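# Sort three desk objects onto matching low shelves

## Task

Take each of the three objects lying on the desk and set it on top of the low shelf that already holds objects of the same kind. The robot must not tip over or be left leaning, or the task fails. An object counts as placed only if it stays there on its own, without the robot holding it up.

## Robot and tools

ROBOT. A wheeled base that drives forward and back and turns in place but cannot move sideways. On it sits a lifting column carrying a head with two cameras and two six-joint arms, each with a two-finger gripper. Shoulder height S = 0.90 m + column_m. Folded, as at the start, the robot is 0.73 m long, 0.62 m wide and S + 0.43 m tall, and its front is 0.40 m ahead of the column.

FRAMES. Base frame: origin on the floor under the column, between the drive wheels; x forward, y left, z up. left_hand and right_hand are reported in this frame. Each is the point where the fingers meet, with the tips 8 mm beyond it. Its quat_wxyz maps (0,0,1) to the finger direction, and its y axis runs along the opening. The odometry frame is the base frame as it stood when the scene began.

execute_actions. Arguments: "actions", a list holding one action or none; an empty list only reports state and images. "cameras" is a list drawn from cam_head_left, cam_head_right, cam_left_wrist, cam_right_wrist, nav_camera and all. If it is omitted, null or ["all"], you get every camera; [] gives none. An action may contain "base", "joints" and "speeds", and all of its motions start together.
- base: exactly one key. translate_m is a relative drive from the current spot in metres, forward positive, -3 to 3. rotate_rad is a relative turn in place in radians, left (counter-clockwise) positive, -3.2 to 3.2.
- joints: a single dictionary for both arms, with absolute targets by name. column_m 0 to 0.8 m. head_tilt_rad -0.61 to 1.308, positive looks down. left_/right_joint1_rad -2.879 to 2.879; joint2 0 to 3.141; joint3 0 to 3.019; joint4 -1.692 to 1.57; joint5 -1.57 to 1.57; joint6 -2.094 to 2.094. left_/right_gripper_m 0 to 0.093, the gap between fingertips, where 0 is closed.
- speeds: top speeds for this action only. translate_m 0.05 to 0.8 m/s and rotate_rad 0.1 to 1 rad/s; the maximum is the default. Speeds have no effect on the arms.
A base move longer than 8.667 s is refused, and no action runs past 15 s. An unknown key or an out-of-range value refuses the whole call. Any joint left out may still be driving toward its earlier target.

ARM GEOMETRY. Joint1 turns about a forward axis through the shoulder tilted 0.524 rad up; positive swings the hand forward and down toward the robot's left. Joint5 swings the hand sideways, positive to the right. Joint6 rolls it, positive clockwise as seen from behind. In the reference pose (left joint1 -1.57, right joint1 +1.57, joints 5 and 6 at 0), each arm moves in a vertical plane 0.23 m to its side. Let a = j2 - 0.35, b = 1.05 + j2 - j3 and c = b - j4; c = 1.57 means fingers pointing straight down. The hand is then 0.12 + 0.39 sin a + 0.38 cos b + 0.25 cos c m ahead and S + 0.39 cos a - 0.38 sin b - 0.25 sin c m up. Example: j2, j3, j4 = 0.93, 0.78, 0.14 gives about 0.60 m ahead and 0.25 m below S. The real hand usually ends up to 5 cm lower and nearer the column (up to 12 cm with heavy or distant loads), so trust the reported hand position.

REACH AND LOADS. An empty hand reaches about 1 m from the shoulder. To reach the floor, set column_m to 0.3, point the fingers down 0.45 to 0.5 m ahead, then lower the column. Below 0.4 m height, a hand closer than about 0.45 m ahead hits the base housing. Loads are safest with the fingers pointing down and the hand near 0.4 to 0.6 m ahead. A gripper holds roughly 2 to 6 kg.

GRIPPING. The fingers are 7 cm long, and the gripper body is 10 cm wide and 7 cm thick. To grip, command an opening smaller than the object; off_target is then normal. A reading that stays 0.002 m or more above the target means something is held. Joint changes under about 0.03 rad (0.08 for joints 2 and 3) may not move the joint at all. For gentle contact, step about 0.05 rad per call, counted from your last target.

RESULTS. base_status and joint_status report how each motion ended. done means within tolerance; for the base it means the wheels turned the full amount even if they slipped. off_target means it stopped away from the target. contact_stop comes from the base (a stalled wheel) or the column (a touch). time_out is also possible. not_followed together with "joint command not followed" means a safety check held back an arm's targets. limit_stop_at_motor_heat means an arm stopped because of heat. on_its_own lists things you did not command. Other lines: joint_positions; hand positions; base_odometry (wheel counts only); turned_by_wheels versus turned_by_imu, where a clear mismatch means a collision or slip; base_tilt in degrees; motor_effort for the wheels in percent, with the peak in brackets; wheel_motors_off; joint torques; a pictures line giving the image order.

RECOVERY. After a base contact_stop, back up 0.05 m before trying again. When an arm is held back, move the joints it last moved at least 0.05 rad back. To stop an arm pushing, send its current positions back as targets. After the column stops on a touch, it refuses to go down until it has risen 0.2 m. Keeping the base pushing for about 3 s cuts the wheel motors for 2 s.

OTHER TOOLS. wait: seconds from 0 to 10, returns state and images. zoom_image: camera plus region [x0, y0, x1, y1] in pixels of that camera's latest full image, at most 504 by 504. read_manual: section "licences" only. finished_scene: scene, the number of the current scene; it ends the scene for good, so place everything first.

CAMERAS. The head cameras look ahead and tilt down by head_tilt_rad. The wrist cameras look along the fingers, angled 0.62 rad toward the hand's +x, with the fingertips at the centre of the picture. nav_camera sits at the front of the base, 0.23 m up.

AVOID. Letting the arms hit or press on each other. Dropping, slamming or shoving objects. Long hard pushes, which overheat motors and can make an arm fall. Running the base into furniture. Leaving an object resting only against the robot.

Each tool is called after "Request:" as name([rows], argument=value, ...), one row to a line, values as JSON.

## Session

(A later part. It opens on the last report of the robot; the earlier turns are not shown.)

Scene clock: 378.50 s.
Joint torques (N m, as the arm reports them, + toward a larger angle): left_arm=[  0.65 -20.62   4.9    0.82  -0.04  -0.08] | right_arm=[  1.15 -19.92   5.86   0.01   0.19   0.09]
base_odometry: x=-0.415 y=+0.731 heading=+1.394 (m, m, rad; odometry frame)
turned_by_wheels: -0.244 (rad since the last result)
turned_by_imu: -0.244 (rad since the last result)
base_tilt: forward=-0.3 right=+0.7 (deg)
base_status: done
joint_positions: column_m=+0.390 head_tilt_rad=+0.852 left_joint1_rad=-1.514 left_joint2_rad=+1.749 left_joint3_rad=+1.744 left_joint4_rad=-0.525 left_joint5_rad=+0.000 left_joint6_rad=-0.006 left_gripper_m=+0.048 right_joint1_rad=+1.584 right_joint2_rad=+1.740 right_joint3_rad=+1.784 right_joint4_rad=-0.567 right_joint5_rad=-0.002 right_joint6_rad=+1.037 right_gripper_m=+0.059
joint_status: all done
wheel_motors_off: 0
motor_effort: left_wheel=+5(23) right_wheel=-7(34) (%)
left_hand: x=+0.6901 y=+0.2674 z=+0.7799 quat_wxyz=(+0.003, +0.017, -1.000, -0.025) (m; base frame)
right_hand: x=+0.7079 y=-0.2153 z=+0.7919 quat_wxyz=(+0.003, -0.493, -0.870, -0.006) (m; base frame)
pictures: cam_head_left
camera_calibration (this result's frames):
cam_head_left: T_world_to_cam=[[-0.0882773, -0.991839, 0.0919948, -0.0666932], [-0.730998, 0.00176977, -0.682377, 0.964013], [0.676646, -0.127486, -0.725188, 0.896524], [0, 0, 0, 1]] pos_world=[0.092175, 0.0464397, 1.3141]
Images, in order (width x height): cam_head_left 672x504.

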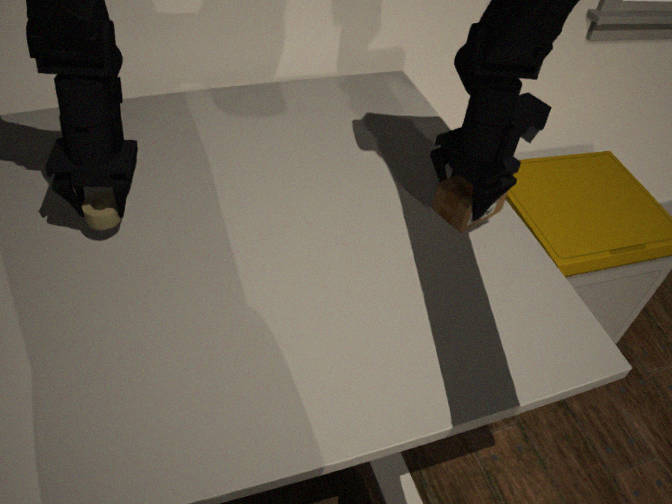

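Request:
execute_actions([
  {"base": {"translate_m": -2.65}},
], cameras=["nav_camera"])

Request:
execute_actions([
  {"base": {"rotate_rad": 2.1}, "joints": {"column_m": 0.34, "left_joint1_rad": -1.57, "left_joint2_rad": 1.44, "left_joint3_rad": 1.342, "left_joint4_rad": -0.415, "right_joint1_rad": 1.57, "right_joint2_rad": 1.655, "right_joint3_rad": 1.56, "right_joint4_rad": -0.42}},
])

Scene clock: 389.77 s.
Joint torques (N m, as the arm reports them, + toward a larger angle): left_arm=[  1.74 -21.46   4.98   0.91   0.    -0.1 ] | right_arm=[  0.61 -20.41   5.86  -0.03   0.19   0.02]
base_odometry: x=-0.881 y=-1.878 heading=+1.393 (m, m, rad; odometry frame)
turned_by_wheels: -0.001 (rad since the last result)
turned_by_imu: +0.006 (rad since the last result)
base_tilt: forward=-0.2 right=+0.7 (deg)
base_status: done
joint_positions: column_m=+0.390 head_tilt_rad=+0.852 left_joint1_rad=-1.514 left_joint2_rad=+1.749 left_joint3_rad=+1.744 left_joint4_rad=-0.525 left_joint5_rad=+0.000 left_joint6_rad=-0.006 left_gripper_m=+0.048 right_joint1_rad=+1.584 right_joint2_rad=+1.740 right_joint3_rad=+1.783 right_joint4_rad=-0.567 right_joint5_rad=-0.002 right_joint6_rad=+1.037 right_gripper_m=+0.059
joint_status: not commanded
wheel_motors_off: 0
motor_effort: left_wheel=-1(47) right_wheel=+0(56) (%)
left_hand: x=+0.6901 y=+0.2674 z=+0.7799 quat_wxyz=(+0.003, +0.017, -1.000, -0.025) (m; base frame)
right_hand: x=+0.7072 y=-0.2153 z=+0.7916 quat_wxyz=(+0.004, -0.493, -0.870, -0.005) (m; base frame)
pictures: nav_camera
Images, in order (width x height): nav_camera 672x504.

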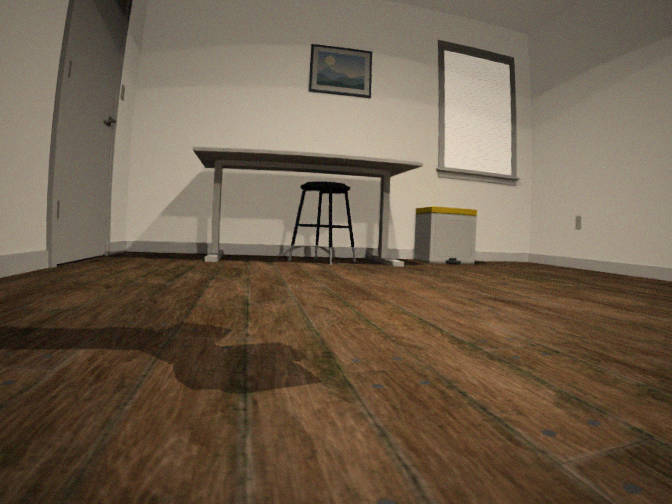

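Scene clock: 393.40 s.
Joint torques (N m, as the arm reports them, + toward a larger angle): left_arm=[ -0.86 -19.35   2.47   1.04  -0.04  -0.07] | right_arm=[  0.33 -18.57   4.86   0.25   0.16   0.07]
base_odometry: x=-0.881 y=-1.878 heading=-2.791 (m, m, rad; odometry frame)
turned_by_wheels: +2.099 (rad since the last result)
turned_by_imu: +2.099 (rad since the last result)
base_tilt: forward=-0.3 right=+0.7 (deg)
base_status: done
joint_positions: column_m=+0.340 head_tilt_rad=+0.852 left_joint1_rad=-1.570 left_joint2_rad=+1.425 left_joint3_rad=+1.351 left_joint4_rad=-0.421 left_joint5_rad=+0.000 left_joint6_rad=-0.006 left_gripper_m=+0.048 right_joint1_rad=+1.570 right_joint2_rad=+1.659 right_joint3_rad=+1.550 right_joint4_rad=-0.425 right_joint5_rad=-0.002 right_joint6_rad=+1.037 right_gripper_m=+0.059
joint_status: all done
wheel_motors_off: 0
motor_effort: left_wheel=-5(40) right_wheel=+5(58) (%)
left_hand: x=+0.6362 y=+0.2251 z=+0.8343 quat_wxyz=(-0.014, +0.003, -1.000, +0.000) (m; base frame)
right_hand: x=+0.6471 y=-0.2255 z=+0.7449 quat_wxyz=(+0.005, -0.496, -0.868, +0.002) (m; base frame)
pictures: cam_head_left, cam_head_right, cam_left_wrist, cam_right_wrist, nav_camera
camera_calibration (this result's frames):
cam_head_left: T_world_to_cam=[[-0.088269, -0.991839, 0.0920028, -0.0621164], [-0.731059, 0.00176977, -0.682311, 0.929899], [0.67658, -0.127486, -0.725249, 0.860443], [0, 0, 0, 1]] pos_world=[0.0921694, 0.0464397, 1.26423]
cam_head_right: T_world_to_cam=[[-0.0564788, -0.994976, 0.0826634, -0.143481], [-0.732237, -0.0150038, -0.680885, 0.924596], [0.678704, -0.0989848, -0.72771, 0.859555], [0, 0, 0, 1]] pos_world=[0.0855357, -0.0438043, 1.26691]
cam_left_wrist: T_world_to_cam=[[0.00803687, -0.99996, 0.00382576, 0.214186], [-0.828715, -0.00451935, 0.559653, 0.06469], [-0.559614, -0.00766833, -0.828718, 1.17424], [0, 0, 0, 1]] pos_world=[0.709011, 0.223475, 0.936094]
cam_right_wrist: T_world_to_cam=[[-0.856783, -0.515668, 0.00296136, 0.43109], [-0.407955, 0.681307, 0.607778, -0.0387212], [-0.31543, 0.519526, -0.794101, 1.0328], [0, 0, 0, 1]] pos_world=[0.67933, -0.287885, 0.842404]
Images, in order (width x height): cam_head_left 672x504, cam_head_right 672x504, cam_left_wrist 504x504, cam_right_wrist 504x504, nav_camera 672x504.

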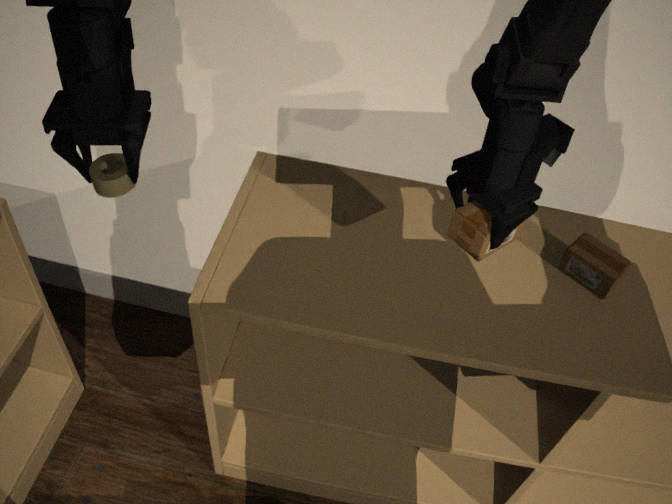

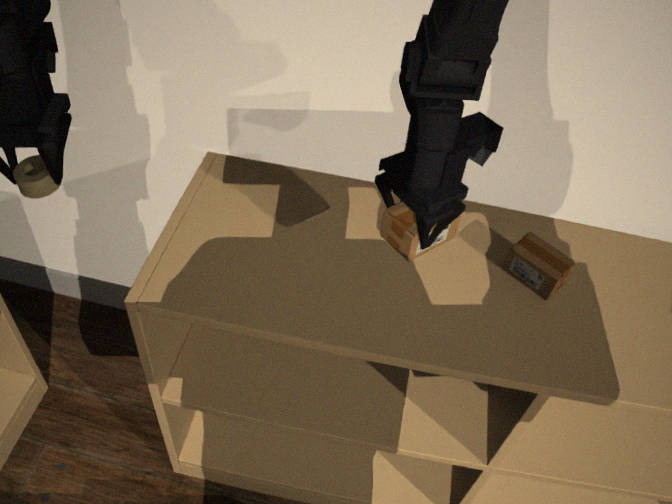

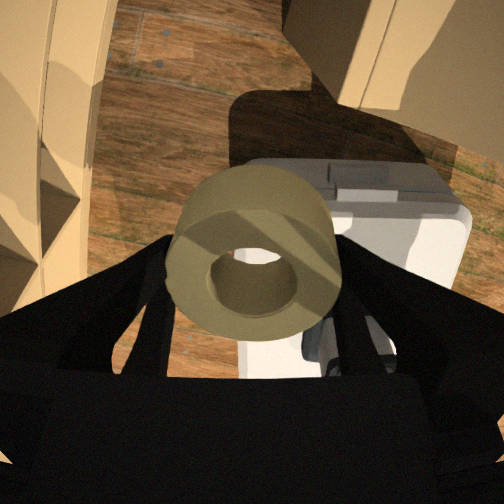

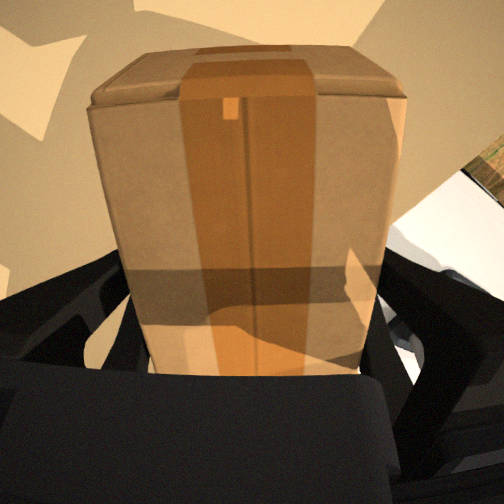

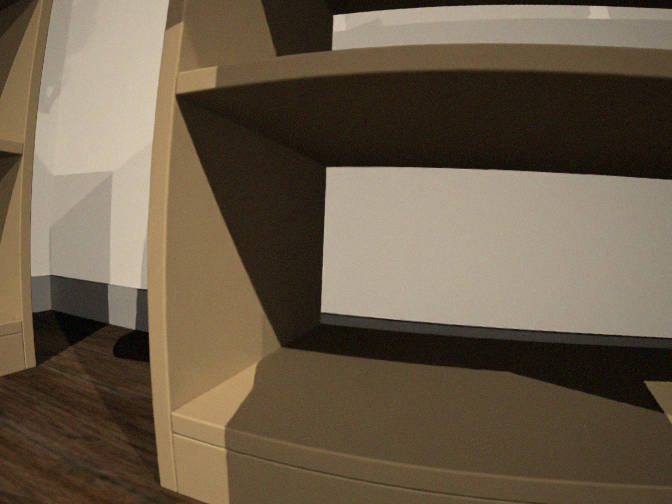

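Request:
execute_actions([
  {"joints": {"column_m": 0.245}},
], cameras=["cam_head_left", "cam_head_right", "cam_left_wrist", "cam_right_wrist"])

Scene clock: 412.70 s.
Joint torques (N m, as the arm reports them, + toward a larger angle): left_arm=[ -0.85 -18.59   2.56   1.01   0.04  -0.11] | right_arm=[  0.64 -19.47   4.84   0.33   0.19   0.07]
base_odometry: x=-0.881 y=-1.878 heading=-2.791 (m, m, rad; odometry frame)
turned_by_wheels: +0.000 (rad since the last result)
turned_by_imu: +0.001 (rad since the last result)
base_tilt: forward=-0.3 right=+0.7 (deg)
base_status: not commanded
joint_positions: column_m=+0.245 head_tilt_rad=+0.852 left_joint1_rad=-1.570 left_joint2_rad=+1.425 left_joint3_rad=+1.351 left_joint4_rad=-0.421 left_joint5_rad=+0.000 left_joint6_rad=-0.006 left_gripper_m=+0.048 right_joint1_rad=+1.570 right_joint2_rad=+1.659 right_joint3_rad=+1.550 right_joint4_rad=-0.425 right_joint5_rad=-0.002 right_joint6_rad=+1.037 right_gripper_m=+0.059
joint_status: all done
wheel_motors_off: 0
motor_effort: left_wheel=-7(9) right_wheel=+7(7) (%)
left_hand: x=+0.6362 y=+0.2251 z=+0.7393 quat_wxyz=(-0.014, +0.003, -1.000, +0.000) (m; base frame)
right_hand: x=+0.6471 y=-0.2255 z=+0.6499 quat_wxyz=(+0.005, -0.496, -0.868, +0.002) (m; base frame)
pictures: cam_head_left, cam_head_right, cam_left_wrist, cam_right_wrist
camera_calibration (this result's frames):
cam_head_left: T_world_to_cam=[[-0.088269, -0.991839, 0.0920028, -0.0533748], [-0.731059, 0.00176977, -0.682311, 0.865069], [0.67658, -0.127486, -0.725249, 0.791534], [0, 0, 0, 1]] pos_world=[0.0921694, 0.0464397, 1.16922]
cam_head_right: T_world_to_cam=[[-0.0564788, -0.994976, 0.0826634, -0.135626], [-0.732237, -0.0150038, -0.680885, 0.859902], [0.678704, -0.0989848, -0.72771, 0.790411], [0, 0, 0, 1]] pos_world=[0.0855357, -0.0438043, 1.1719]
cam_left_wrist: T_world_to_cam=[[0.00803687, -0.99996, 0.00382576, 0.21455], [-0.828715, -0.00451935, 0.559653, 0.117865], [-0.559614, -0.00766833, -0.828718, 1.0955], [0, 0, 0, 1]] pos_world=[0.709011, 0.223475, 0.841079]
cam_right_wrist: T_world_to_cam=[[-0.856783, -0.515668, 0.00296136, 0.431372], [-0.407955, 0.681307, 0.607778, 0.0190268], [-0.31543, 0.519526, -0.794101, 0.957347], [0, 0, 0, 1]] pos_world=[0.67933, -0.287885, 0.747389]
Images, in order (width x height): cam_head_left 672x504, cam_head_right 672x504, cam_left_wrist 504x504, cam_right_wrist 504x504.

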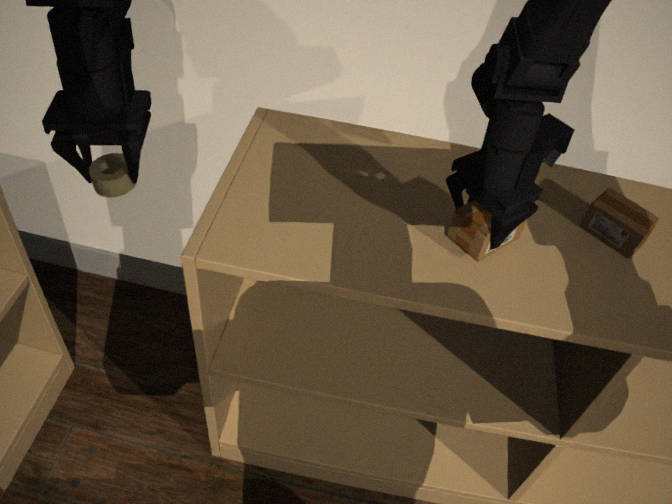

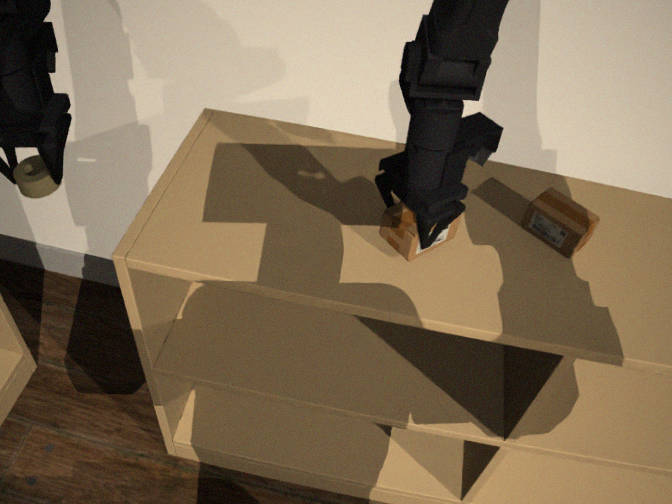

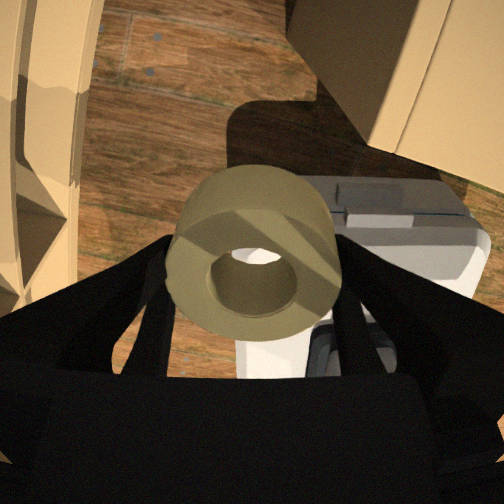

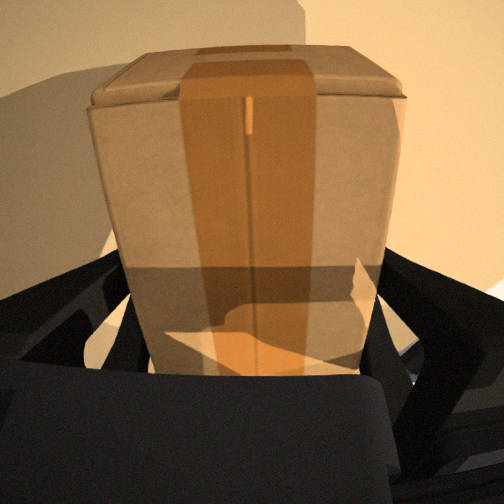

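Request:
execute_actions([
  {"joints": {"column_m": 0.235}},
], cameras=["cam_right_wrist"])

Scene clock: 420.83 s.
Joint torques (N m, as the arm reports them, + toward a larger angle): left_arm=[ -0.36 -18.29   2.42   0.93  -0.03  -0.07] | right_arm=[  0.07 -19.18   4.87   0.35   0.18   0.04]
base_odometry: x=-0.881 y=-1.878 heading=-2.791 (m, m, rad; odometry frame)
turned_by_wheels: +0.000 (rad since the last result)
turned_by_imu: +0.001 (rad since the last result)
base_tilt: forward=-0.3 right=+0.7 (deg)
base_status: not commanded
joint_positions: column_m=+0.235 head_tilt_rad=+0.852 left_joint1_rad=-1.570 left_joint2_rad=+1.425 left_joint3_rad=+1.350 left_joint4_rad=-0.421 left_joint5_rad=+0.000 left_joint6_rad=-0.006 left_gripper_m=+0.048 right_joint1_rad=+1.570 right_joint2_rad=+1.659 right_joint3_rad=+1.550 right_joint4_rad=-0.425 right_joint5_rad=-0.002 right_joint6_rad=+1.037 right_gripper_m=+0.059
joint_status: all done
wheel_motors_off: 0
motor_effort: left_wheel=-10(8) right_wheel=+8(9) (%)
left_hand: x=+0.6353 y=+0.2251 z=+0.7290 quat_wxyz=(-0.014, +0.003, -1.000, +0.000) (m; base frame)
right_hand: x=+0.6471 y=-0.2255 z=+0.6399 quat_wxyz=(+0.005, -0.496, -0.868, +0.002) (m; base frame)
pictures: cam_right_wrist
camera_calibration (this result's frames):
cam_right_wrist: T_world_to_cam=[[-0.856783, -0.515668, 0.00296136, 0.431401], [-0.407955, 0.681307, 0.607778, 0.025112], [-0.31543, 0.519526, -0.794101, 0.949396], [0, 0, 0, 1]] pos_world=[0.67933, -0.287885, 0.737377]
Images, in order (width x height): cam_right_wrist 504x504.

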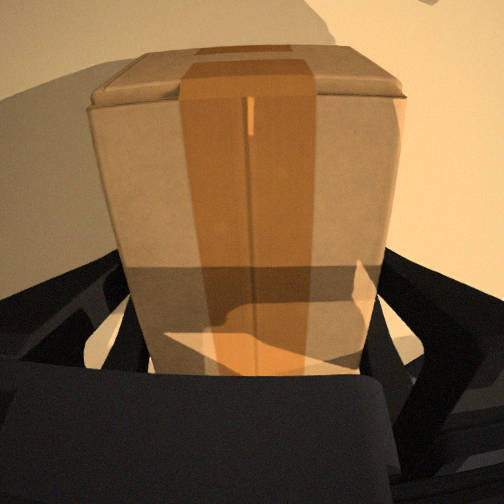

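Request:
execute_actions([
  {"joints": {"column_m": 0.231, "right_gripper_m": 0.093}},
], cameras=["cam_right_wrist"])

Scene clock: 425.53 s.
Joint torques (N m, as the arm reports them, + toward a larger angle): left_arm=[ -0.22 -18.11   2.58   1.03  -0.04  -0.07] | right_arm=[ -0.1  -18.89   4.8    0.52   0.21   0.09]
base_odometry: x=-0.881 y=-1.878 heading=-2.791 (m, m, rad; odometry frame)
turned_by_wheels: +0.000 (rad since the last result)
turned_by_imu: +0.001 (rad since the last result)
base_tilt: forward=-0.5 right=+0.8 (deg)
base_status: not commanded
joint_positions: column_m=+0.231 head_tilt_rad=+0.852 left_joint1_rad=-1.570 left_joint2_rad=+1.425 left_joint3_rad=+1.350 left_joint4_rad=-0.421 left_joint5_rad=+0.000 left_joint6_rad=-0.006 left_gripper_m=+0.048 right_joint1_rad=+1.570 right_joint2_rad=+1.659 right_joint3_rad=+1.550 right_joint4_rad=-0.425 right_joint5_rad=-0.002 right_joint6_rad=+1.037 right_gripper_m=+0.093
joint_status: all done
wheel_motors_off: 0
motor_effort: left_wheel=-8(10) right_wheel=+9(9) (%)
left_hand: x=+0.6353 y=+0.2251 z=+0.7250 quat_wxyz=(-0.014, +0.003, -1.000, +0.000) (m; base frame)
right_hand: x=+0.6471 y=-0.2255 z=+0.6359 quat_wxyz=(+0.005, -0.496, -0.868, +0.002) (m; base frame)
pictures: cam_right_wrist
camera_calibration (this result's frames):
cam_right_wrist: T_world_to_cam=[[-0.856783, -0.515668, 0.00296136, 0.431413], [-0.407955, 0.681307, 0.607778, 0.0275289], [-0.31543, 0.519526, -0.794101, 0.946238], [0, 0, 0, 1]] pos_world=[0.67933, -0.287885, 0.7334]
Images, in order (width x height): cam_right_wrist 504x504.

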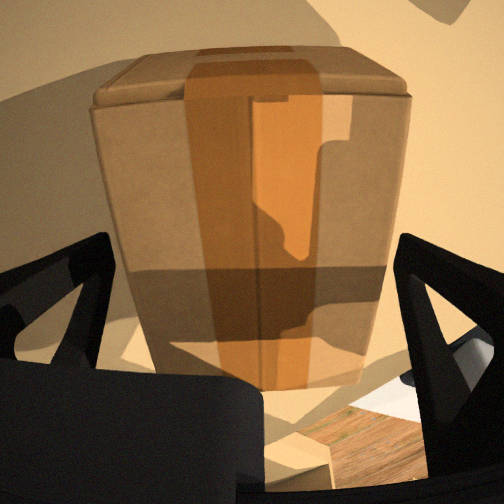

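Request:
execute_actions([
  {"joints": {"column_m": 0.285, "left_joint2_rad": 1.907, "left_joint3_rad": 2.265, "left_joint4_rad": -0.875}},
], cameras=["cam_head_left"])

Scene clock: 459.40 s.
Joint torques (N m, as the arm reports them, + toward a larger angle): left_arm=[ -0.05 -26.74   6.64   0.45  -0.02  -0.1 ] | right_arm=[  0.24 -19.67   4.75   0.32   0.16   0.06]
base_odometry: x=-0.881 y=-1.878 heading=-2.791 (m, m, rad; odometry frame)
turned_by_wheels: +0.000 (rad since the last result)
turned_by_imu: +0.002 (rad since the last result)
base_tilt: forward=-0.3 right=+0.7 (deg)
base_status: not commanded
joint_positions: column_m=+0.285 head_tilt_rad=+0.852 left_joint1_rad=-1.570 left_joint2_rad=+1.896 left_joint3_rad=+2.248 left_joint4_rad=-0.871 left_joint5_rad=+0.000 left_joint6_rad=-0.006 left_gripper_m=+0.048 right_joint1_rad=+1.570 right_joint2_rad=+1.659 right_joint3_rad=+1.550 right_joint4_rad=-0.425 right_joint5_rad=-0.002 right_joint6_rad=+1.037 right_gripper_m=+0.093
joint_status: all done
wheel_motors_off: 0
motor_effort: left_wheel=-10(10) right_wheel=+8(8) (%)
left_hand: x=+0.8028 y=+0.2253 z=+0.7045 quat_wxyz=(-0.002, +0.003, -1.000, +0.000) (m; base frame)
right_hand: x=+0.6471 y=-0.2255 z=+0.6898 quat_wxyz=(+0.005, -0.496, -0.868, +0.002) (m; base frame)
pictures: cam_head_left
camera_calibration (this result's frames):
cam_head_left: T_world_to_cam=[[-0.088269, -0.991839, 0.0920028, -0.0570432], [-0.731059, 0.00176977, -0.682312, 0.892275], [0.67658, -0.127486, -0.725249, 0.820452], [0, 0, 0, 1]] pos_world=[0.0921694, 0.0464397, 1.20909]
Images, in order (width x height): cam_head_left 672x504.

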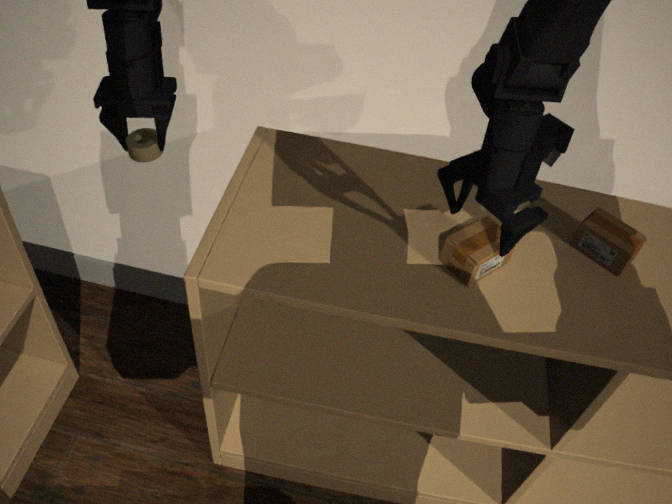

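Request:
execute_actions([
  {"base": {"rotate_rad": 1.25}, "joints": {"right_joint2_rad": 1.2, "right_joint3_rad": 1.15, "head_tilt_rad": 0.75}},
], cameras=["cam_head_left", "cam_left_wrist"])

Scene clock: 471.40 s.
Joint torques (N m, as the arm reports them, + toward a larger angle): left_arm=[ -1.17 -24.95   6.83   0.61   0.01  -0.08] | right_arm=[  0.07 -15.34   4.64   0.39   0.2    0.05]
base_odometry: x=-0.881 y=-1.878 heading=-1.542 (m, m, rad; odometry frame)
turned_by_wheels: +1.249 (rad since the last result)
turned_by_imu: +1.252 (rad since the last result)
base_tilt: forward=-0.3 right=+0.6 (deg)
base_status: done
joint_positions: column_m=+0.285 head_tilt_rad=+0.766 left_joint1_rad=-1.560 left_joint2_rad=+1.896 left_joint3_rad=+2.248 left_joint4_rad=-0.871 left_joint5_rad=+0.000 left_joint6_rad=-0.006 left_gripper_m=+0.048 right_joint1_rad=+1.568 right_joint2_rad=+1.187 right_joint3_rad=+1.150 right_joint4_rad=-0.424 right_joint5_rad=-0.002 right_joint6_rad=+1.037 right_gripper_m=+0.093
joint_status: all done
wheel_motors_off: 0
motor_effort: left_wheel=-6(28) right_wheel=+5(28) (%)
left_hand: x=+0.8028 y=+0.2328 z=+0.7046 quat_wxyz=(-0.002, +0.006, -1.000, -0.005) (m; base frame)
right_hand: x=+0.6049 y=-0.2267 z=+0.8607 quat_wxyz=(-0.028, -0.496, -0.868, -0.015) (m; base frame)
pictures: cam_head_left, cam_left_wrist
camera_calibration (this result's frames):
cam_head_left: T_world_to_cam=[[-0.0958269, -0.991839, 0.084102, -0.0466242], [-0.669914, 0.00176977, -0.742437, 0.965631], [0.736229, -0.127486, -0.664616, 0.74041], [0, 0, 0, 1]] pos_world=[0.0973103, 0.0464397, 1.21293]
cam_left_wrist: T_world_to_cam=[[0.0129192, -0.999904, -0.00499963, 0.223276], [-0.814762, -0.0134253, 0.57964, 0.252179], [-0.579652, -0.00341497, -0.814857, 1.16536], [0, 0, 0, 1]] pos_world=[0.878087, 0.23062, 0.804548]
Images, in order (width x height): cam_head_left 672x504, cam_left_wrist 504x504.

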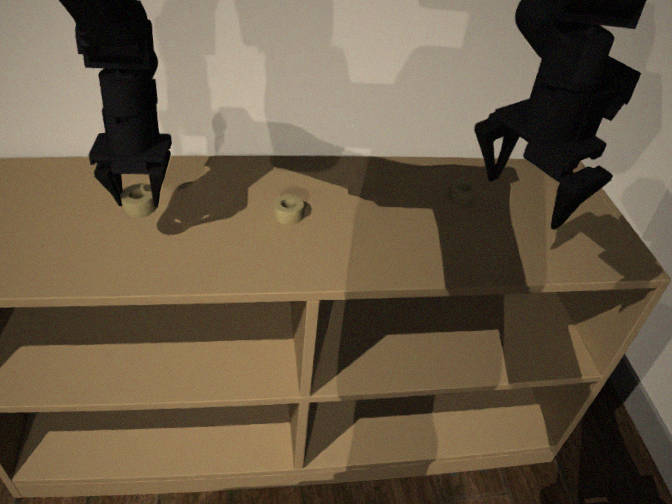

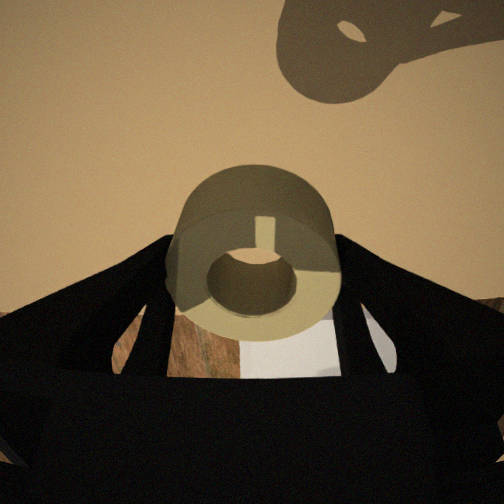

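Request:
execute_actions([
  {"joints": {"column_m": 0.217}},
], cameras=["cam_head_left", "cam_left_wrist"])

Scene clock: 477.57 s.
Joint torques (N m, as the arm reports them, + toward a larger angle): left_arm=[ -0.72 -25.72   6.83   0.49   0.02  -0.09] | right_arm=[  0.73 -15.05   4.68   0.34   0.17   0.08]
base_odometry: x=-0.881 y=-1.878 heading=-1.542 (m, m, rad; odometry frame)
turned_by_wheels: +0.000 (rad since the last result)
turned_by_imu: +0.001 (rad since the last result)
base_tilt: forward=-0.2 right=+0.7 (deg)
base_status: not commanded
joint_positions: column_m=+0.217 head_tilt_rad=+0.766 left_joint1_rad=-1.560 left_joint2_rad=+1.896 left_joint3_rad=+2.248 left_joint4_rad=-0.871 left_joint5_rad=+0.000 left_joint6_rad=-0.006 left_gripper_m=+0.048 right_joint1_rad=+1.568 right_joint2_rad=+1.187 right_joint3_rad=+1.149 right_joint4_rad=-0.424 right_joint5_rad=-0.002 right_joint6_rad=+1.037 right_gripper_m=+0.093
joint_status: all done
wheel_motors_off: 0
motor_effort: left_wheel=-9(7) right_wheel=+7(7) (%)
left_hand: x=+0.8028 y=+0.2328 z=+0.6367 quat_wxyz=(-0.002, +0.006, -1.000, -0.005) (m; base frame)
right_hand: x=+0.6039 y=-0.2267 z=+0.7924 quat_wxyz=(-0.027, -0.496, -0.868, -0.015) (m; base frame)
pictures: cam_head_left, cam_left_wrist
camera_calibration (this result's frames):
cam_head_left: T_world_to_cam=[[-0.0958572, -0.991839, 0.0840674, -0.0408743], [-0.669646, 0.00176977, -0.742679, 0.915531], [0.736469, -0.127486, -0.66435, 0.694981], [0, 0, 0, 1]] pos_world=[0.0973312, 0.0464397, 1.14509]
cam_left_wrist: T_world_to_cam=[[0.0129192, -0.999904, -0.00499963, 0.222937], [-0.814762, -0.0134253, 0.57964, 0.29151], [-0.579652, -0.00341497, -0.814857, 1.11007], [0, 0, 0, 1]] pos_world=[0.878087, 0.23062, 0.736694]
Images, in order (width x height): cam_head_left 672x504, cam_left_wrist 504x504.

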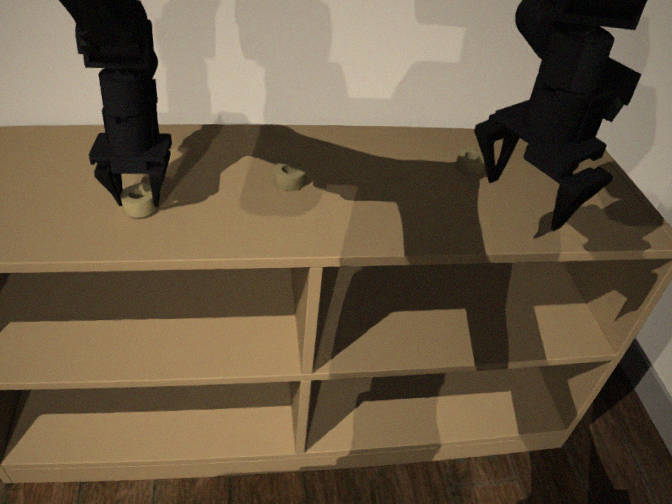

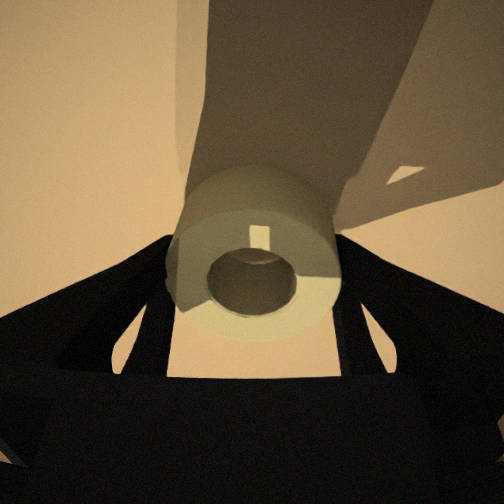

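Request:
zoom_image(camera="cam_head_left", region=[80, 150, 200, 240])

Region (80, 150, 200, 240) of cam_head_left's 672x504 image, scaled by 4.200, with more detail than that image has; it fills the top 378 rows of this view, and the rest is white.

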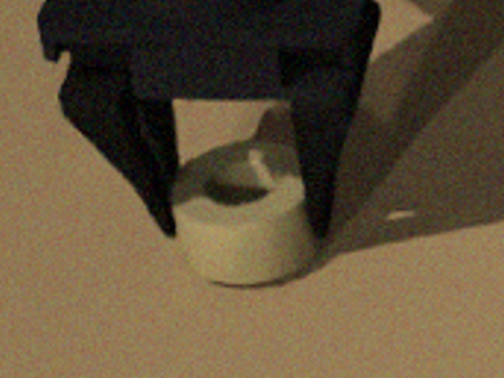

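Request:
execute_actions([
  {"joints": {"column_m": 0.213, "left_gripper_m": 0.093}},
], cameras=["cam_left_wrist"])

Scene clock: 483.50 s.
Joint torques (N m, as the arm reports them, + toward a larger angle): left_arm=[ -0.65 -25.9    6.8    0.63   0.    -0.08] | right_arm=[  0.25 -14.94   4.69   0.31   0.17   0.09]
base_odometry: x=-0.881 y=-1.878 heading=-1.542 (m, m, rad; odometry frame)
turned_by_wheels: +0.000 (rad since the last result)
turned_by_imu: +0.001 (rad since the last result)
base_tilt: forward=-0.4 right=+0.7 (deg)
base_status: not commanded
joint_positions: column_m=+0.213 head_tilt_rad=+0.766 left_joint1_rad=-1.560 left_joint2_rad=+1.896 left_joint3_rad=+2.248 left_joint4_rad=-0.871 left_joint5_rad=+0.000 left_joint6_rad=-0.006 left_gripper_m=+0.093 right_joint1_rad=+1.568 right_joint2_rad=+1.188 right_joint3_rad=+1.149 right_joint4_rad=-0.424 right_joint5_rad=-0.002 right_joint6_rad=+1.037 right_gripper_m=+0.093
joint_status: all done
wheel_motors_off: 0
motor_effort: left_wheel=-7(8) right_wheel=+8(7) (%)
left_hand: x=+0.8028 y=+0.2328 z=+0.6327 quat_wxyz=(-0.002, +0.006, -1.000, -0.005) (m; base frame)
right_hand: x=+0.6037 y=-0.2267 z=+0.7880 quat_wxyz=(-0.027, -0.496, -0.868, -0.015) (m; base frame)
pictures: cam_left_wrist
camera_calibration (this result's frames):
cam_left_wrist: T_world_to_cam=[[0.0129192, -0.999904, -0.00499963, 0.222917], [-0.814762, -0.0134253, 0.57964, 0.293834], [-0.579652, -0.00341497, -0.814857, 1.10681], [0, 0, 0, 1]] pos_world=[0.878087, 0.23062, 0.732686]
Images, in order (width x height): cam_left_wrist 504x504.

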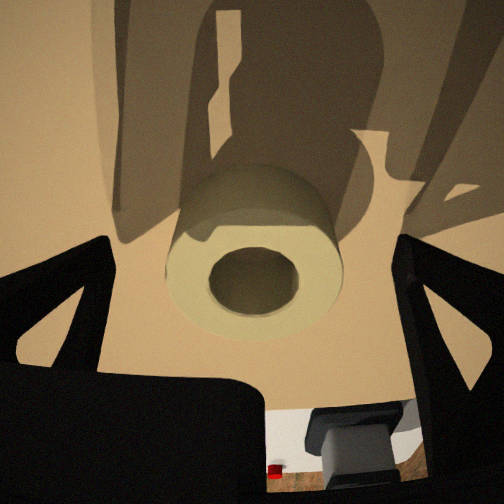

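Request:
execute_actions([
  {"joints": {"column_m": 0.245}},
], cameras=[])

Request:
execute_actions([
  {"base": {"rotate_rad": 3.12}, "joints": {"column_m": 0.43, "head_tilt_rad": 0.3, "right_joint2_rad": 0.91, "right_joint3_rad": 0.6, "right_joint4_rad": -0.6, "right_joint6_rad": 0}},
], cameras=["cam_head_left", "nav_camera"])

Scene clock: 510.10 s.
Joint torques (N m, as the arm reports them, + toward a larger angle): left_arm=[ -0.59 -25.91   6.83   0.63   0.    -0.07] | right_arm=[  0.24 -15.72   4.71   0.25   0.16   0.05]
base_odometry: x=-0.881 y=-1.878 heading=-1.542 (m, m, rad; odometry frame)
turned_by_wheels: +0.000 (rad since the last result)
turned_by_imu: +0.001 (rad since the last result)
base_tilt: forward=-0.3 right=+0.8 (deg)
base_status: not commanded
joint_positions: column_m=+0.245 head_tilt_rad=+0.766 left_joint1_rad=-1.560 left_joint2_rad=+1.896 left_joint3_rad=+2.248 left_joint4_rad=-0.871 left_joint5_rad=+0.000 left_joint6_rad=-0.006 left_gripper_m=+0.093 right_joint1_rad=+1.568 right_joint2_rad=+1.189 right_joint3_rad=+1.149 right_joint4_rad=-0.424 right_joint5_rad=-0.002 right_joint6_rad=+1.037 right_gripper_m=+0.093
joint_status: all done
wheel_motors_off: 0
motor_effort: left_wheel=-7(8) right_wheel=+7(8) (%)
left_hand: x=+0.8028 y=+0.2328 z=+0.6646 quat_wxyz=(-0.002, +0.006, -1.000, -0.005) (m; base frame)
right_hand: x=+0.6034 y=-0.2267 z=+0.8195 quat_wxyz=(-0.026, -0.496, -0.868, -0.014) (m; base frame)
pictures: none
No camera images: the call's "cameras" was empty. Leave "cameras" out to get every camera's image.

Scene clock: 514.80 s.
Joint torques (N m, as the arm reports them, + toward a larger angle): left_arm=[ -0.76 -25.13   6.77   0.57   0.01  -0.07] | right_arm=[ 0.58 -9.92  1.93 -0.35  0.09 -0.19]
base_odometry: x=-0.881 y=-1.878 heading=+1.577 (m, m, rad; odometry frame)
turned_by_wheels: +3.119 (rad since the last result)
turned_by_imu: +3.124 (rad since the last result)
base_tilt: forward=-0.3 right=+0.7 (deg)
base_status: done
joint_positions: column_m=+0.430 head_tilt_rad=+0.319 left_joint1_rad=-1.560 left_joint2_rad=+1.896 left_joint3_rad=+2.248 left_joint4_rad=-0.871 left_joint5_rad=+0.000 left_joint6_rad=-0.006 left_gripper_m=+0.093 right_joint1_rad=+1.568 right_joint2_rad=+0.907 right_joint3_rad=+0.598 right_joint4_rad=-0.599 right_joint5_rad=-0.002 right_joint6_rad=+0.014 right_gripper_m=+0.093
joint_status: all done
wheel_motors_off: 0
motor_effort: left_wheel=-5(28) right_wheel=+5(27) (%)
left_hand: x=+0.8028 y=+0.2330 z=+0.8496 quat_wxyz=(-0.002, +0.006, -1.000, -0.005) (m; base frame)
right_hand: x=+0.3175 y=-0.2262 z=+1.0569 quat_wxyz=(+0.191, -0.008, -0.982, +0.002) (m; base frame)
pictures: cam_head_left, nav_camera
camera_calibration (this result's frames):
cam_head_left: T_world_to_cam=[[-0.122787, -0.991839, 0.0343406, 0.0129862], [-0.282573, 0.00176977, -0.959244, 1.3609], [0.951355, -0.127486, -0.280484, 0.282132], [0, 0, 0, 1]] pos_world=[0.117742, 0.0464397, 1.38413]
Images, in order (width x height): cam_head_left 672x504, nav_camera 672x504.

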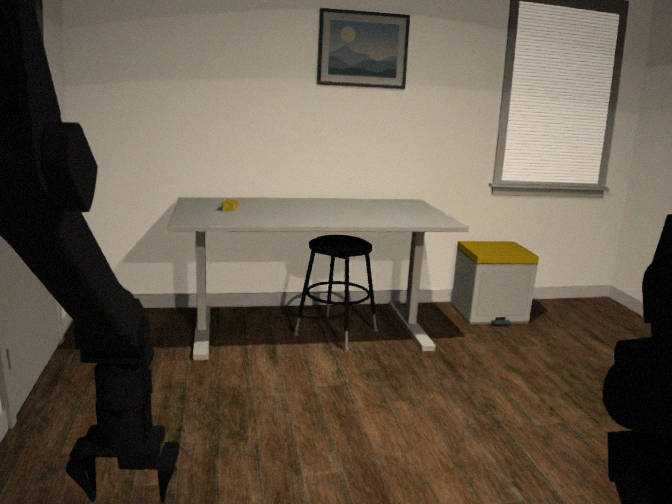

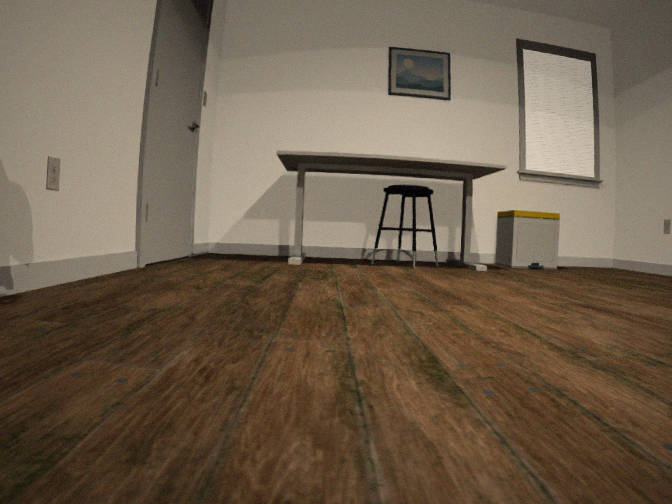

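Request:
execute_actions([
  {"base": {"translate_m": 2.51}, "joints": {"head_tilt_rad": 0.75, "left_joint6_rad": 0.4, "left_joint1_rad": -1.59}},
], cameras=["cam_head_left", "cam_left_wrist", "nav_camera"])

Scene clock: 533.67 s.
Joint torques (N m, as the arm reports them, + toward a larger angle): left_arm=[ -0.73 -26.04   6.93   0.49   0.06  -0.04] | right_arm=[  0.27 -10.04   1.84  -0.48   0.11  -0.22]
base_odometry: x=-0.897 y=+0.632 heading=+1.578 (m, m, rad; odometry frame)
turned_by_wheels: +0.001 (rad since the last result)
turned_by_imu: +0.000 (rad since the last result)
base_tilt: forward=-0.3 right=+0.9 (deg)
base_status: done
joint_positions: column_m=+0.430 head_tilt_rad=+0.753 left_joint1_rad=-1.585 left_joint2_rad=+1.896 left_joint3_rad=+2.248 left_joint4_rad=-0.871 left_joint5_rad=+0.000 left_joint6_rad=+0.393 left_gripper_m=+0.093 right_joint1_rad=+1.568 right_joint2_rad=+0.907 right_joint3_rad=+0.599 right_joint4_rad=-0.599 right_joint5_rad=-0.002 right_joint6_rad=+0.014 right_gripper_m=+0.093
joint_status: all done
wheel_motors_off: 0
motor_effort: left_wheel=+0(47) right_wheel=+0(50) (%)
left_hand: x=+0.8028 y=+0.2137 z=+0.8496 quat_wxyz=(-0.003, -0.199, -0.980, +0.006) (m; base frame)
right_hand: x=+0.3182 y=-0.2262 z=+1.0569 quat_wxyz=(+0.191, -0.008, -0.982, +0.002) (m; base frame)
pictures: cam_head_left, cam_left_wrist, nav_camera
camera_calibration (this result's frames):
cam_head_left: T_world_to_cam=[[-0.0969615, -0.991839, 0.0827913, -0.056907], [-0.659757, 0.00176977, -0.751477, 1.08558], [0.745197, -0.127486, -0.654544, 0.822075], [0, 0, 0, 1]] pos_world=[0.0980942, 0.0464397, 1.35859]
cam_left_wrist: T_world_to_cam=[[-0.387505, -0.921767, 0.0135989, 0.49392], [-0.750407, 0.323966, 0.576139, 0.0470373], [-0.535471, 0.213052, -0.817239, 1.20377], [0, 0, 0, 1]] pos_world=[0.871278, 0.183575, 0.949951]
Images, in order (width x height): cam_head_left 672x504, cam_left_wrist 504x504, nav_camera 672x504.

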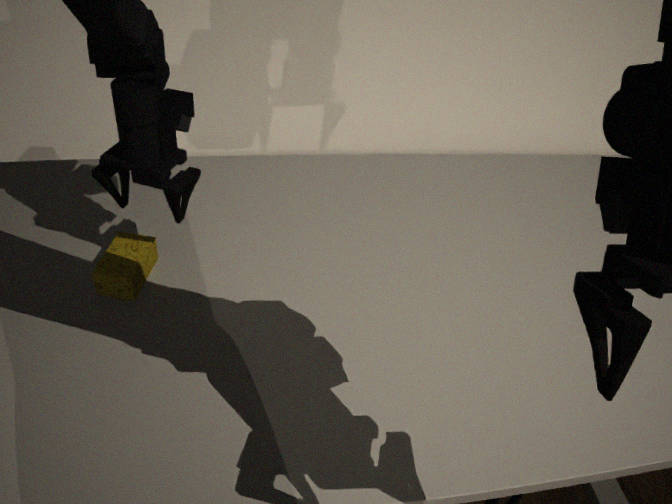

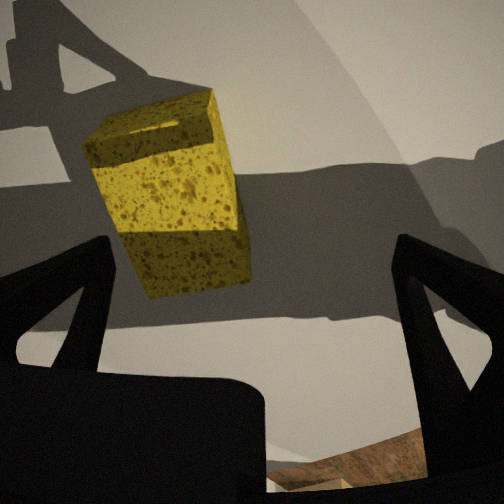

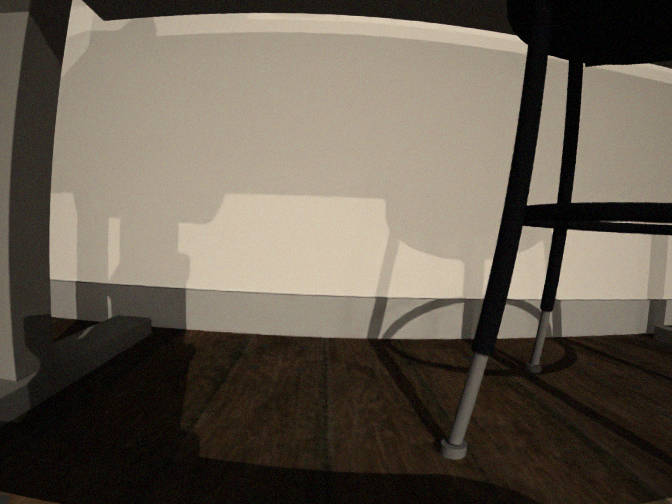

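Request:
execute_actions([
  {"joints": {"column_m": 0.375, "left_joint6_rad": 0.21, "left_joint1_rad": -1.524}},
], cameras=["cam_left_wrist"])

Scene clock: 559.67 s.
Joint torques (N m, as the arm reports them, + toward a larger angle): left_arm=[  0.62 -25.81   6.99   0.43   0.04  -0.22] | right_arm=[  0.88 -10.28   1.92  -0.46   0.09  -0.17]
base_odometry: x=-0.897 y=+0.632 heading=+1.578 (m, m, rad; odometry frame)
turned_by_wheels: +0.000 (rad since the last result)
turned_by_imu: +0.001 (rad since the last result)
base_tilt: forward=-0.3 right=+0.6 (deg)
base_status: not commanded
joint_positions: column_m=+0.375 head_tilt_rad=+0.753 left_joint1_rad=-1.517 left_joint2_rad=+1.896 left_joint3_rad=+2.248 left_joint4_rad=-0.871 left_joint5_rad=+0.000 left_joint6_rad=+0.217 left_gripper_m=+0.093 right_joint1_rad=+1.568 right_joint2_rad=+0.907 right_joint3_rad=+0.599 right_joint4_rad=-0.599 right_joint5_rad=-0.002 right_joint6_rad=+0.014 right_gripper_m=+0.093
joint_status: all done
wheel_motors_off: 0
motor_effort: left_wheel=+0(2) right_wheel=-2(2) (%)
left_hand: x=+0.8022 y=+0.2666 z=+0.7956 quat_wxyz=(+0.000, -0.095, -0.995, -0.023) (m; base frame)
right_hand: x=+0.3182 y=-0.2262 z=+1.0020 quat_wxyz=(+0.191, -0.008, -0.982, +0.002) (m; base frame)
pictures: cam_left_wrist
camera_calibration (this result's frames):
cam_left_wrist: T_world_to_cam=[[-0.18664, -0.981503, -0.0426224, 0.442729], [-0.799735, 0.126591, 0.586856, 0.144278], [-0.570605, 0.143617, -0.808569, 1.18792], [0, 0, 0, 1]] pos_world=[0.875848, 0.24567, 0.894714]
Images, in order (width x height): cam_left_wrist 504x504.

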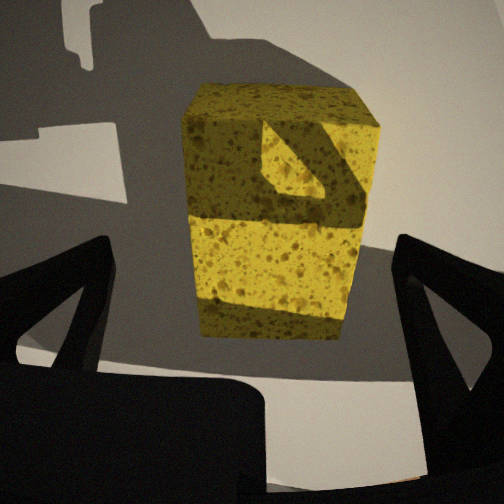

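Request:
execute_actions([
  {"joints": {"column_m": 0.331}},
], cameras=["cam_left_wrist"])

Request:
execute_actions([
  {"joints": {"left_gripper_m": 0.04}},
], cameras=["cam_left_wrist"])

Scene clock: 571.43 s.
Joint torques (N m, as the arm reports them, + toward a larger angle): left_arm=[  0.57 -25.18   6.8    0.51   0.06  -0.22] | right_arm=[  0.38 -10.22   1.86  -0.43   0.09  -0.18]
base_odometry: x=-0.897 y=+0.632 heading=+1.578 (m, m, rad; odometry frame)
turned_by_wheels: +0.000 (rad since the last result)
turned_by_imu: +0.001 (rad since the last result)
base_tilt: forward=-0.2 right=+0.6 (deg)
base_status: not commanded
joint_positions: column_m=+0.331 head_tilt_rad=+0.753 left_joint1_rad=-1.517 left_joint2_rad=+1.896 left_joint3_rad=+2.248 left_joint4_rad=-0.871 left_joint5_rad=+0.000 left_joint6_rad=+0.217 left_gripper_m=+0.093 right_joint1_rad=+1.568 right_joint2_rad=+0.907 right_joint3_rad=+0.599 right_joint4_rad=-0.599 right_joint5_rad=-0.002 right_joint6_rad=+0.014 right_gripper_m=+0.093
joint_status: all done
wheel_motors_off: 0
motor_effort: left_wheel=+2(2) right_wheel=-2(2) (%)
left_hand: x=+0.8022 y=+0.2666 z=+0.7516 quat_wxyz=(+0.000, -0.095, -0.995, -0.023) (m; base frame)
right_hand: x=+0.3182 y=-0.2262 z=+0.9580 quat_wxyz=(+0.191, -0.008, -0.982, +0.002) (m; base frame)
pictures: cam_left_wrist
camera_calibration (this result's frames):
cam_left_wrist: T_world_to_cam=[[-0.18664, -0.981503, -0.0426224, 0.440854], [-0.799735, 0.126591, 0.586856, 0.170098], [-0.570605, 0.143617, -0.808569, 1.15234], [0, 0, 0, 1]] pos_world=[0.875848, 0.24567, 0.850717]
Images, in order (width x height): cam_left_wrist 504x504.

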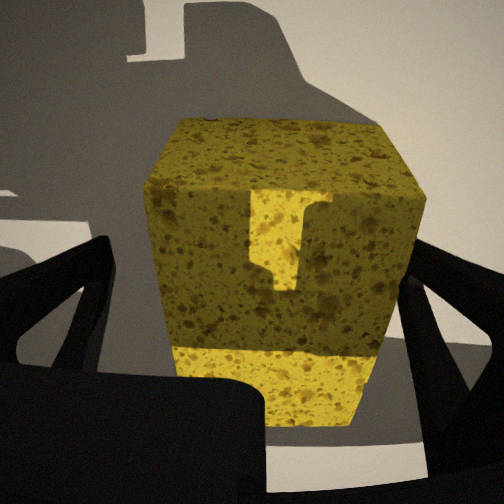

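Scene clock: 572.03 s.
Joint torques (N m, as the arm reports them, + toward a larger angle): left_arm=[ -0.48 -25.24   6.85   0.66   0.    -0.17] | right_arm=[  0.72 -10.49   1.93  -0.54   0.09  -0.16]
base_odometry: x=-0.897 y=+0.632 heading=+1.578 (m, m, rad; odometry frame)
turned_by_wheels: +0.000 (rad since the last result)
turned_by_imu: +0.000 (rad since the last result)
base_tilt: forward=-0.3 right=+0.7 (deg)
base_status: not commanded
joint_positions: column_m=+0.331 head_tilt_rad=+0.753 left_joint1_rad=-1.517 left_joint2_rad=+1.896 left_joint3_rad=+2.248 left_joint4_rad=-0.871 left_joint5_rad=+0.000 left_joint6_rad=+0.217 left_gripper_m=+0.060 right_joint1_rad=+1.568 right_joint2_rad=+0.907 right_joint3_rad=+0.599 right_joint4_rad=-0.599 right_joint5_rad=-0.002 right_joint6_rad=+0.014 right_gripper_m=+0.093
joint_status: left_gripper_m off_target (ended at +0.060, target +0.040)
wheel_motors_off: 0
motor_effort: left_wheel=+2(2) right_wheel=-2(3) (%)
left_hand: x=+0.8022 y=+0.2666 z=+0.7516 quat_wxyz=(+0.000, -0.095, -0.995, -0.023) (m; base frame)
right_hand: x=+0.3182 y=-0.2262 z=+0.9580 quat_wxyz=(+0.191, -0.008, -0.982, +0.002) (m; base frame)
pictures: cam_left_wrist
camera_calibration (this result's frames):
cam_left_wrist: T_world_to_cam=[[-0.18664, -0.981503, -0.0426224, 0.440854], [-0.799735, 0.126591, 0.586856, 0.170098], [-0.570605, 0.143617, -0.808569, 1.15234], [0, 0, 0, 1]] pos_world=[0.875848, 0.24567, 0.850717]
Images, in order (width x height): cam_left_wrist 504x504.

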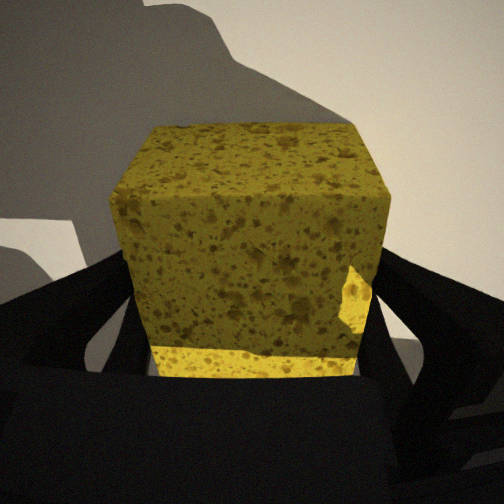

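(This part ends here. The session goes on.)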